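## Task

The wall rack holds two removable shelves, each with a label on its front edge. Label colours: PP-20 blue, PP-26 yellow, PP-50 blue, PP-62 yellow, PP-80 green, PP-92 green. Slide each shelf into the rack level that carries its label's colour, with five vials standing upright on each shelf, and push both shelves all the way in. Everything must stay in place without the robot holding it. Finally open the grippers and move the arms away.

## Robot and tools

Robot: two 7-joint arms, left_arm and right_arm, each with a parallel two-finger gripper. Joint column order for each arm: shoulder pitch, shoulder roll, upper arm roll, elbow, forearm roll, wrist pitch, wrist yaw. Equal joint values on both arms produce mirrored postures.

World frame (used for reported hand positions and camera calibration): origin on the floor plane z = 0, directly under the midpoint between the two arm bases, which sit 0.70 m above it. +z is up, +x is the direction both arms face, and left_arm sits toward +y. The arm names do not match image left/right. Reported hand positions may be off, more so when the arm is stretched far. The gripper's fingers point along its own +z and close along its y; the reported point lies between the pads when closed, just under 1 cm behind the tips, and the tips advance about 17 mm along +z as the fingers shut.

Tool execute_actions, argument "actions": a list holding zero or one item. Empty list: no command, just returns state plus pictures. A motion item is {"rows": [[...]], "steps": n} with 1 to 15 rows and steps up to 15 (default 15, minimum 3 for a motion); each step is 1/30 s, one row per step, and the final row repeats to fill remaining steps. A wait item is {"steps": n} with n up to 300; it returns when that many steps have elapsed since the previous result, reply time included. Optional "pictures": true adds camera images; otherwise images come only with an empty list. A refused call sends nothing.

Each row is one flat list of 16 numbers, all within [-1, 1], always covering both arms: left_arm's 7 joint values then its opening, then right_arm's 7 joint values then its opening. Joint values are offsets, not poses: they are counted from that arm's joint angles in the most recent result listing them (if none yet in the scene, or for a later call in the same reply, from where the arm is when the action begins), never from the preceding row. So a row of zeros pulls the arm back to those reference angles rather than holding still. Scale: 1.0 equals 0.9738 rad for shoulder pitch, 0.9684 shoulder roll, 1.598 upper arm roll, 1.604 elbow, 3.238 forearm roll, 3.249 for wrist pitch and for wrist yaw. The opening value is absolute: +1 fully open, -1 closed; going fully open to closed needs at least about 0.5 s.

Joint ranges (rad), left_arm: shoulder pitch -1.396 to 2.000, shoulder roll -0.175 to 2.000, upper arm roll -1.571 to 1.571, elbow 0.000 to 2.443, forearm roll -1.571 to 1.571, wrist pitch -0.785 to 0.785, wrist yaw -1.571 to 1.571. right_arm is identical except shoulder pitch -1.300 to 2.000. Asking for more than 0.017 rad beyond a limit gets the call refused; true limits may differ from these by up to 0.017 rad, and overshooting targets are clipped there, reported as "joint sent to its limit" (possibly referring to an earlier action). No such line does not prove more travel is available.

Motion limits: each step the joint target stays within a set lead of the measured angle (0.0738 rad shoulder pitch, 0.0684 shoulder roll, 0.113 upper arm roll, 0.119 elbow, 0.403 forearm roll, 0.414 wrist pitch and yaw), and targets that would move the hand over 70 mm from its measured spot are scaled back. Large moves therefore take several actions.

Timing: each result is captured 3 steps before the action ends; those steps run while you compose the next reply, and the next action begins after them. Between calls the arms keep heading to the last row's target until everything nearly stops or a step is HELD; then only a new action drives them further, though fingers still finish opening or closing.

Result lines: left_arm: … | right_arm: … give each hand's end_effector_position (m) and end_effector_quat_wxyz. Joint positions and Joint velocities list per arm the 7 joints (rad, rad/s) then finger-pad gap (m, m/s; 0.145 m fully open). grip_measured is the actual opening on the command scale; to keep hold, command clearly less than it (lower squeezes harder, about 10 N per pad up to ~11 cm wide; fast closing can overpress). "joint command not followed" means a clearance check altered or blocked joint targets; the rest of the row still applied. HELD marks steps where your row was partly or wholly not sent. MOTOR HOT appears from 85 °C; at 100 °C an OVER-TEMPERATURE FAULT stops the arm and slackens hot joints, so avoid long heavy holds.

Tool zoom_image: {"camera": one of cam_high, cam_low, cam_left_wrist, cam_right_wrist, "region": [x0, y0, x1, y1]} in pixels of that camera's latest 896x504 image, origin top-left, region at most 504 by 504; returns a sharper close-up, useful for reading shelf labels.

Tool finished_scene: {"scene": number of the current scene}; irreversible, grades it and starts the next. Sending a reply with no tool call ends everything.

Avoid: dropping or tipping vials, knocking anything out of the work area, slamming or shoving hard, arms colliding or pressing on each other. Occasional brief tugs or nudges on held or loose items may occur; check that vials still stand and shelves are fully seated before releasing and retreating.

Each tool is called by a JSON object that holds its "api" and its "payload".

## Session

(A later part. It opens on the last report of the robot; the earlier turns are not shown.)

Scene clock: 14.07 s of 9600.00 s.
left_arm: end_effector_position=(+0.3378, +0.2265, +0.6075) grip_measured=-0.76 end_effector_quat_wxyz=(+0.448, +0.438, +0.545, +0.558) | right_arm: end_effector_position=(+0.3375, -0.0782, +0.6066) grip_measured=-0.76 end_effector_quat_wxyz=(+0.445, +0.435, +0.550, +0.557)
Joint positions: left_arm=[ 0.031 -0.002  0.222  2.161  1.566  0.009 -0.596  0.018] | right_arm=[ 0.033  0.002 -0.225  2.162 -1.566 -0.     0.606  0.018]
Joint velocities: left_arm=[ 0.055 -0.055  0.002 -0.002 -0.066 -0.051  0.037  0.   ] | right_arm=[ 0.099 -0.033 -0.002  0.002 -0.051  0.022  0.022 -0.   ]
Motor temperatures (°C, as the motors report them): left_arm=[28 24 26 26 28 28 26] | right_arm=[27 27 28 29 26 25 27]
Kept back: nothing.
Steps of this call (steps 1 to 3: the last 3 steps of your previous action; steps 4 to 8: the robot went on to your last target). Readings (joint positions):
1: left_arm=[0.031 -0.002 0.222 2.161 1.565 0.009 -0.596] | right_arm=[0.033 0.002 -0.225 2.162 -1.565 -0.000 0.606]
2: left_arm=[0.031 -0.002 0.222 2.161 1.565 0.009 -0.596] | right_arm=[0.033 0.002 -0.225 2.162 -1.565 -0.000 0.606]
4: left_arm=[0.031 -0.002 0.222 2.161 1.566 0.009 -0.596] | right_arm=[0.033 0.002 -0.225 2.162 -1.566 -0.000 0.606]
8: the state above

{"api": "execute_actions", "payload": {"actions": [{"rows":[[0.002,0,0,0.002,0,0,0.005,-1,0.003,0,0,0.002,0,0,-0.006,-1],[-0.003,0,-0.001,-0.002,0,-0.001,0.009,-1,-0.002,0,0.001,-0.002,0,0,-0.011,-1],[-0.011,0,-0.001,-0.008,0,-0.001,0.015,-1,-0.01,0,0.002,-0.008,0,-0.001,-0.017,-1],[-0.022,0,-0.002,-0.016,0,-0.002,0.023,-1,-0.021,0,0.003,-0.016,0,-0.002,-0.025,-1],[-0.035,0,-0.003,-0.026,0,-0.003,0.031,-1,-0.034,0,0.004,-0.026,0,-0.002,-0.034,-1],[-0.05,0,-0.005,-0.037,0,-0.004,0.041,-1,-0.049,0,0.006,-0.036,0,-0.003,-0.044,-1],[-0.066,0,-0.006,-0.049,0,-0.005,0.051,-1,-0.065,0,0.007,-0.048,0,-0.004,-0.055,-1],[-0.082,0,-0.007,-0.061,0,-0.006,0.06,-1,-0.081,0,0.009,-0.06,0,-0.005,-0.065,-1],[-0.097,0,-0.009,-0.074,0,-0.007,0.07,-1,-0.096,0,0.01,-0.073,0,-0.005,-0.076,-1],[-0.112,0,-0.01,-0.087,0,-0.008,0.08,-1,-0.111,0,0.011,-0.086,0,-0.006,-0.086,-1],[-0.125,0,-0.011,-0.099,0,-0.009,0.088,-1,-0.124,0,0.013,-0.097,0,-0.007,-0.095,-1],[-0.136,0,-0.012,-0.109,0,-0.01,0.094,-1,-0.134,0,0.014,-0.107,0,-0.007,-0.102,-1],[-0.145,0,-0.013,-0.117,0,-0.011,0.099,-1,-0.143,0,0.015,-0.115,0,-0.008,-0.107,-1],[-0.149,0,-0.013,-0.121,0,-0.011,0.101,-1,-0.147,0,0.015,-0.119,0,-0.008,-0.109,-1],[-0.152,0,-0.013,-0.123,0,-0.011,0.102,-1,-0.15,0,0.015,-0.121,0,-0.008,-0.11,-1]]}]}}

{"api": "execute_actions", "payload": {"actions": [{"steps":12}]}}

Scene clock: 14.77 s of 9600.00 s.
left_arm: end_effector_position=(+0.3385, +0.2270, +0.5438) grip_measured=-0.76 end_effector_quat_wxyz=(+0.435, +0.450, +0.553, +0.550) | right_arm: end_effector_position=(+0.3381, -0.0782, +0.5432) grip_measured=-0.76 end_effector_quat_wxyz=(+0.432, +0.448, +0.555, +0.552)
Joint positions: left_arm=[-0.102 -0.003  0.203  1.989  1.569 -0.016 -0.334  0.018] | right_arm=[-0.103  0.003 -0.205  1.988 -1.566 -0.023  0.335  0.018]
Joint velocities: left_arm=[-0.319  0.033 -0.032 -0.403 -0.007 -0.066  0.432 -0.001] | right_arm=[-0.319 -0.011  0.046 -0.398  0.037 -0.066 -0.447  0.001]
Motor temperatures (°C, as the motors report them): left_arm=[28 24 26 26 28 28 26] | right_arm=[27 27 28 29 26 25 28]
Steps of this call (steps 1 to 9: the robot went on to your last target; steps 10 to 21: the first 12 steps of this action). Readings (joint positions):
10: left_arm=[0.031 -0.002 0.222 2.161 1.566 0.009 -0.596] | right_arm=[0.033 0.002 -0.225 2.162 -1.566 -0.000 0.606]
11: left_arm=[0.029 -0.002 0.221 2.160 1.566 0.009 -0.591] | right_arm=[0.031 0.002 -0.225 2.160 -1.566 -0.000 0.598]
13: left_arm=[0.014 -0.002 0.220 2.143 1.567 0.006 -0.554] | right_arm=[0.016 0.002 -0.223 2.141 -1.566 -0.004 0.563]
17: left_arm=[-0.050 -0.003 0.211 2.066 1.568 -0.004 -0.452] | right_arm=[-0.049 0.003 -0.213 2.065 -1.566 -0.014 0.457]
21: the state above

Scene clock: 15.17 s of 9600.00 s.
left_arm: end_effector_position=(+0.3375, +0.2275, +0.5382) grip_measured=-0.76 end_effector_quat_wxyz=(+0.437, +0.446, +0.549, +0.556) | right_arm: end_effector_position=(+0.3370, -0.0777, +0.5368) grip_measured=-0.76 end_effector_quat_wxyz=(+0.433, +0.445, +0.552, +0.557)
Joint positions: left_arm=[-0.119 -0.003  0.201  1.963  1.57  -0.022 -0.276  0.018] | right_arm=[-0.12   0.004 -0.203  1.962 -1.566 -0.029  0.279  0.018]
Joint velocities: left_arm=[ 0.033  0.011 -0.007 -0.012 -0.081  0.037  0.037  0.   ] | right_arm=[-0.011  0.011 -0.002 -0.022 -0.037  0.007  0.037  0.   ]
Motor temperatures (°C, as the motors report them): left_arm=[28 24 26 26 28 28 26] | right_arm=[27 27 28 29 26 25 28]
Kept back: nothing.
Steps of this call (steps 1 to 3: the last 3 steps of your previous action; steps 4 to 12: the robot went on to your last target). Readings (joint positions):
1: left_arm=[-0.112 -0.003 0.202 1.975 1.570 -0.019 -0.314] | right_arm=[-0.112 0.003 -0.203 1.974 -1.566 -0.026 0.315]
2: left_arm=[-0.118 -0.003 0.201 1.966 1.570 -0.020 -0.301] | right_arm=[-0.118 0.004 -0.203 1.965 -1.566 -0.027 0.302]
4: left_arm=[-0.119 -0.003 0.201 1.963 1.570 -0.022 -0.286] | right_arm=[-0.120 0.004 -0.203 1.962 -1.566 -0.028 0.287]
8: left_arm=[-0.119 -0.003 0.201 1.963 1.570 -0.022 -0.276] | right_arm=[-0.120 0.004 -0.203 1.962 -1.566 -0.029 0.279]
12: the state above

{"api": "execute_actions", "payload": {"actions": [{"rows":[[0.007,0.002,0,-0.002,0,0,0.003,-1,0.012,-0.003,0,0.001,0,0,-0.009,-1],[0.018,0.002,-0.001,-0.008,0,0,0.003,-1,0.023,-0.003,0.001,-0.005,0,0,-0.009,-1],[0.036,0.002,-0.002,-0.018,0,0,0.003,-1,0.041,-0.003,0.002,-0.015,0,0,-0.008,-1],[0.059,0.002,-0.003,-0.031,0,0,0.002,-1,0.063,-0.003,0.004,-0.028,0,0,-0.007,-1],[0.087,0.002,-0.004,-0.046,0,0,0.002,-1,0.091,-0.003,0.005,-0.044,0,0,-0.006,-1],[0.117,0.002,-0.005,-0.063,-0.001,0,0.002,-1,0.12,-0.003,0.007,-0.061,0,0,-0.005,-1],[0.147,0.002,-0.006,-0.081,-0.002,-0.001,0.002,-1,0.15,-0.003,0.008,-0.08,0.001,0,-0.005,-1],[0.175,0.002,-0.007,-0.098,-0.004,-0.001,0.002,-1,0.178,-0.003,0.009,-0.097,0.003,0,-0.005,-1],[0.198,0.002,-0.008,-0.112,-0.005,-0.001,0.003,-1,0.2,-0.003,0.01,-0.111,0.004,0,-0.005,-1],[0.217,0.002,-0.008,-0.124,-0.006,-0.001,0.003,-1,0.219,-0.003,0.01,-0.123,0.005,0,-0.005,-1],[0.228,0.002,-0.008,-0.131,-0.007,-0.001,0.003,-1,0.23,-0.003,0.01,-0.13,0.006,0,-0.005,-1],[0.233,0.002,-0.008,-0.134,-0.007,-0.001,0.003,-1,0.235,-0.003,0.01,-0.133,0.006,0,-0.005,-1]]}]}}

{"api": "execute_actions", "payload": {"actions": [{"steps":6}]}}

Scene clock: 15.80 s of 9600.00 s.
left_arm: end_effector_position=(+0.3866, +0.2268, +0.5392) grip_measured=-0.76 end_effector_quat_wxyz=(+0.446, +0.440, +0.552, +0.550) | right_arm: end_effector_position=(+0.3865, -0.0794, +0.5410) grip_measured=-0.76 end_effector_quat_wxyz=(+0.446, +0.436, +0.552, +0.553)
Joint positions: left_arm=[ 0.105 -0.002  0.19   1.748  1.549 -0.023 -0.277  0.018] | right_arm=[ 0.106  0.002 -0.189  1.75  -1.55  -0.031  0.273  0.018]
Joint velocities: left_arm=[-0.077 -0.033 -0.007 -0.066 -0.11  -0.022 -0.066  0.   ] | right_arm=[ 0.033  0.011  0.007 -0.1    0.11   0.022 -0.066 -0.   ]
Motor temperatures (°C, as the motors report them): left_arm=[28 24 26 26 28 28 26] | right_arm=[27 27 28 29 26 25 28]
Steps of this call (steps 1 to 7: the robot went on to your last target; steps 8 to 19: the first 12 steps of this action). Readings (joint positions):
8: left_arm=[-0.118 -0.003 0.201 1.963 1.572 -0.022 -0.276] | right_arm=[-0.119 0.004 -0.203 1.961 -1.566 -0.029 0.278]
9: left_arm=[-0.109 -0.003 0.201 1.956 1.572 -0.022 -0.275] | right_arm=[-0.110 0.004 -0.203 1.955 -1.566 -0.029 0.278]
11: left_arm=[-0.067 -0.003 0.199 1.918 1.572 -0.022 -0.275] | right_arm=[-0.067 0.004 -0.200 1.918 -1.566 -0.030 0.277]
15: left_arm=[0.048 -0.002 0.192 1.808 1.562 -0.023 -0.278] | right_arm=[0.050 0.003 -0.192 1.810 -1.562 -0.031 0.274]
19: the state above

Scene clock: 16.00 s of 9600.00 s.
left_arm: end_effector_position=(+0.3866, +0.2269, +0.5391) grip_measured=-0.76 end_effector_quat_wxyz=(+0.445, +0.441, +0.552, +0.550) | right_arm: end_effector_position=(+0.3866, -0.0793, +0.5407) grip_measured=-0.76 end_effector_quat_wxyz=(+0.446, +0.437, +0.552, +0.553)
Joint positions: left_arm=[ 0.105 -0.002  0.19   1.747  1.548 -0.023 -0.277  0.018] | right_arm=[ 0.106  0.002 -0.189  1.749 -1.549 -0.031  0.273  0.018]
Joint velocities: left_arm=[-0.011 -0.055 -0.012 -0.002  0.022  0.081  0.037  0.   ] | right_arm=[-0.011 -0.033 -0.007 -0.017 -0.007 -0.037 -0.022 -0.   ]
Motor temperatures (°C, as the motors report them): left_arm=[28 24 26 26 28 28 26] | right_arm=[27 27 28 29 26 25 28]
Kept back: nothing.
Steps of this call (steps 1 to 3: the last 3 steps of your previous action; steps 4 to 6: the robot went on to your last target). Readings (joint positions):
1: left_arm=[0.105 -0.002 0.190 1.747 1.548 -0.023 -0.277] | right_arm=[0.106 0.002 -0.189 1.749 -1.549 -0.031 0.273]
2: left_arm=[0.105 -0.002 0.190 1.747 1.548 -0.023 -0.277] | right_arm=[0.106 0.002 -0.189 1.749 -1.549 -0.031 0.273]
4: left_arm=[0.105 -0.002 0.190 1.747 1.548 -0.023 -0.277] | right_arm=[0.106 0.002 -0.189 1.749 -1.549 -0.031 0.273]
6: the state above

{"api": "execute_actions", "payload": {"actions": [{"rows":[[0.006,0.002,0,-0.002,0,0,0.005,-1,0.006,-0.002,0,-0.002,0,0,-0.005,-1],[0.015,0.002,0,-0.009,-0.001,0,0.007,-1,0.015,-0.002,0,-0.009,0.001,0,-0.007,-1],[0.03,0.002,0,-0.022,-0.002,0,0.009,-1,0.03,-0.002,0,-0.022,0.002,0,-0.009,-1],[0.05,0.002,0,-0.039,-0.003,-0.001,0.012,-1,0.05,-0.002,0,-0.039,0.003,0,-0.012,-1],[0.074,0.002,0,-0.06,-0.005,-0.001,0.015,-1,0.074,-0.002,0,-0.06,0.005,0,-0.015,-1],[0.1,0.002,0,-0.083,-0.006,-0.001,0.019,-1,0.1,-0.002,0,-0.083,0.006,0,-0.019,-1],[0.127,0.002,0,-0.107,-0.008,-0.002,0.022,-1,0.127,-0.002,0,-0.107,0.008,0,-0.022,-1],[0.152,0.002,0,-0.13,-0.01,-0.002,0.025,-1,0.152,-0.002,0,-0.13,0.01,0,-0.025,-1],[0.174,0.002,0,-0.15,-0.011,-0.002,0.028,-1,0.174,-0.002,0,-0.15,0.011,0,-0.027,-1],[0.191,0.002,0,-0.166,-0.012,-0.002,0.03,-1,0.191,-0.002,0,-0.166,0.012,0,-0.029,-1],[0.204,0.002,0,-0.178,-0.013,-0.002,0.031,-1,0.203,-0.002,0,-0.178,0.013,0,-0.03,-1],[0.213,0.002,0,-0.187,-0.013,-0.002,0.032,-1,0.212,-0.002,0,-0.187,0.014,0,-0.031,-1],[0.219,0.002,0,-0.193,-0.013,-0.002,0.032,-1,0.218,-0.002,0,-0.193,0.014,0,-0.031,-1],[0.223,0.002,0,-0.197,-0.013,-0.002,0.032,-1,0.222,-0.002,0,-0.197,0.014,0,-0.031,-1],[0.226,0.002,0,-0.199,-0.013,-0.002,0.032,-1,0.225,-0.002,0,-0.199,0.014,0,-0.031,-1]]}]}}

{"api": "execute_actions", "payload": {"actions": [{"steps":10}], "pictures": true}}

Scene clock: 16.70 s of 9600.00 s.
left_arm: end_effector_position=(+0.4352, +0.2280, +0.5271) grip_measured=-0.76 end_effector_quat_wxyz=(+0.441, +0.443, +0.554, +0.550) | right_arm: end_effector_position=(+0.4352, -0.0794, +0.5280) grip_measured=-0.76 end_effector_quat_wxyz=(+0.443, +0.441, +0.554, +0.550)
Joint positions: left_arm=[ 0.31  -0.001  0.19   1.451  1.508 -0.029 -0.19   0.018] | right_arm=[ 0.31   0.002 -0.189  1.453 -1.51  -0.031  0.19   0.018]
Joint velocities: left_arm=[ 0.209 -0.055 -0.007 -0.349 -0.037 -0.037  0.081  0.001] | right_arm=[ 0.143 -0.033 -0.012 -0.335 -0.007 -0.051 -0.198 -0.001]
Motor temperatures (°C, as the motors report them): left_arm=[28 24 26 26 28 28 26] | right_arm=[28 27 28 29 26 25 28]
Steps of this call (steps 1 to 9: the robot went on to your last target; steps 10 to 21: the first 12 steps of this action). Readings (joint positions):
10: left_arm=[0.105 -0.002 0.190 1.746 1.548 -0.023 -0.276] | right_arm=[0.106 0.002 -0.189 1.748 -1.549 -0.031 0.273]
11: left_arm=[0.110 -0.002 0.190 1.737 1.547 -0.023 -0.273] | right_arm=[0.111 0.002 -0.189 1.739 -1.549 -0.031 0.271]
13: left_arm=[0.145 -0.002 0.190 1.687 1.541 -0.024 -0.263] | right_arm=[0.146 0.002 -0.189 1.690 -1.543 -0.031 0.260]
17: left_arm=[0.249 -0.001 0.190 1.543 1.522 -0.027 -0.224] | right_arm=[0.251 0.002 -0.189 1.545 -1.525 -0.031 0.221]
21: the state above

Scene clock: 17.03 s of 9600.00 s.
left_arm: end_effector_position=(+0.4382, +0.2279, +0.5270) grip_measured=-0.76 end_effector_quat_wxyz=(+0.442, +0.442, +0.553, +0.551) | right_arm: end_effector_position=(+0.4383, -0.0797, +0.5278) grip_measured=-0.76 end_effector_quat_wxyz=(+0.444, +0.441, +0.553, +0.550)
Joint positions: left_arm=[ 0.322 -0.001  0.19   1.432  1.507 -0.03  -0.18   0.018] | right_arm=[ 0.323  0.002 -0.189  1.433 -1.509 -0.031  0.18   0.018]
Joint velocities: left_arm=[ 0.011 -0.011  0.007 -0.007  0.022 -0.095  0.007 -0.   ] | right_arm=[-0.055  0.077  0.007  0.007 -0.066  0.037  0.037 -0.   ]
Motor temperatures (°C, as the motors report them): left_arm=[28 24 26 26 28 28 26] | right_arm=[28 27 28 29 26 25 28]
Kept back: nothing.
Steps of this call (steps 1 to 3: the last 3 steps of your previous action; steps 4 to 10: the robot went on to your last target). Readings (joint positions):
1: left_arm=[0.316 -0.001 0.190 1.441 1.507 -0.029 -0.185] | right_arm=[0.317 0.002 -0.189 1.443 -1.510 -0.031 0.185]
2: left_arm=[0.319 -0.001 0.190 1.436 1.507 -0.030 -0.181] | right_arm=[0.320 0.002 -0.189 1.437 -1.509 -0.031 0.182]
4: left_arm=[0.322 -0.001 0.190 1.432 1.507 -0.030 -0.180] | right_arm=[0.323 0.002 -0.189 1.433 -1.509 -0.031 0.180]
8: left_arm=[0.322 -0.001 0.190 1.432 1.507 -0.030 -0.180] | right_arm=[0.323 0.002 -0.189 1.433 -1.509 -0.031 0.180]
10: the state above
camera_calibration (this result's frames):
cam_left_wrist: T_world_to_cam=[[-0.336409, -0.074759, 0.938744, -0.333801], [0.0555526, -0.996683, -0.0594652, 0.245966], [0.940076, 0.032145, 0.339446, -0.541646], [0, 0, 0, 1]] pos_world=[0.383231, 0.237607, 0.51184]
cam_right_wrist: T_world_to_cam=[[0.335176, 0.0559309, 0.940494, -0.637039], [0.0573881, -0.997595, 0.0388746, -0.112705], [0.940406, 0.0409433, -0.33758, -0.178723], [0, 0, 0, 1]] pos_world=[0.388061, -0.0694865, 0.543179]

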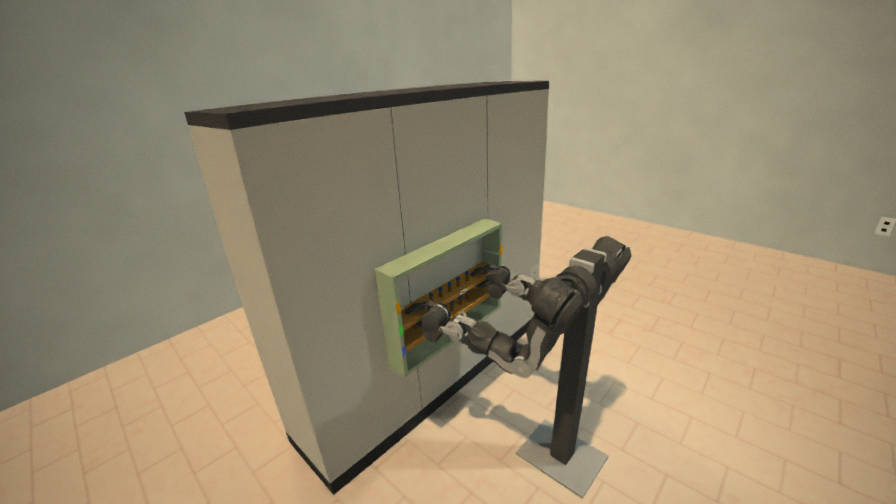

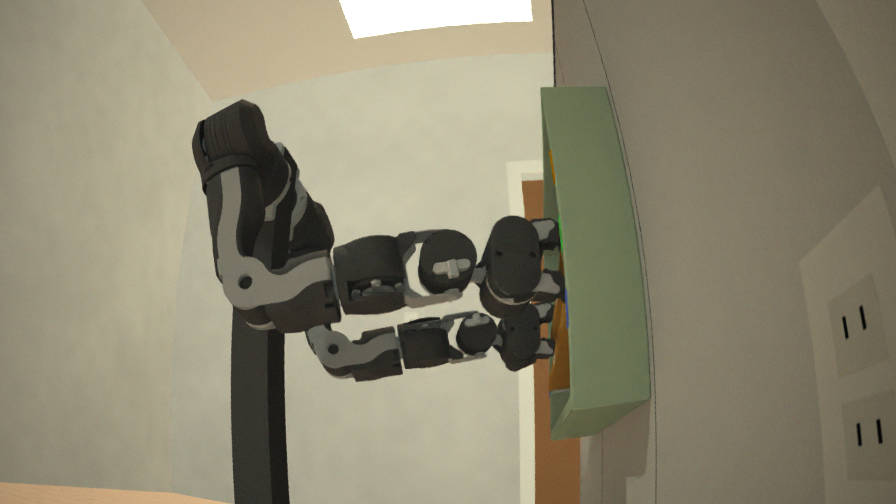

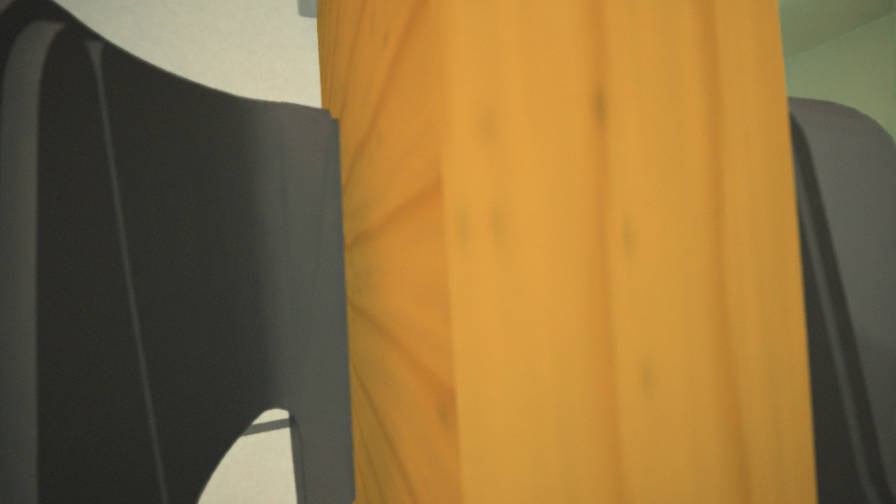

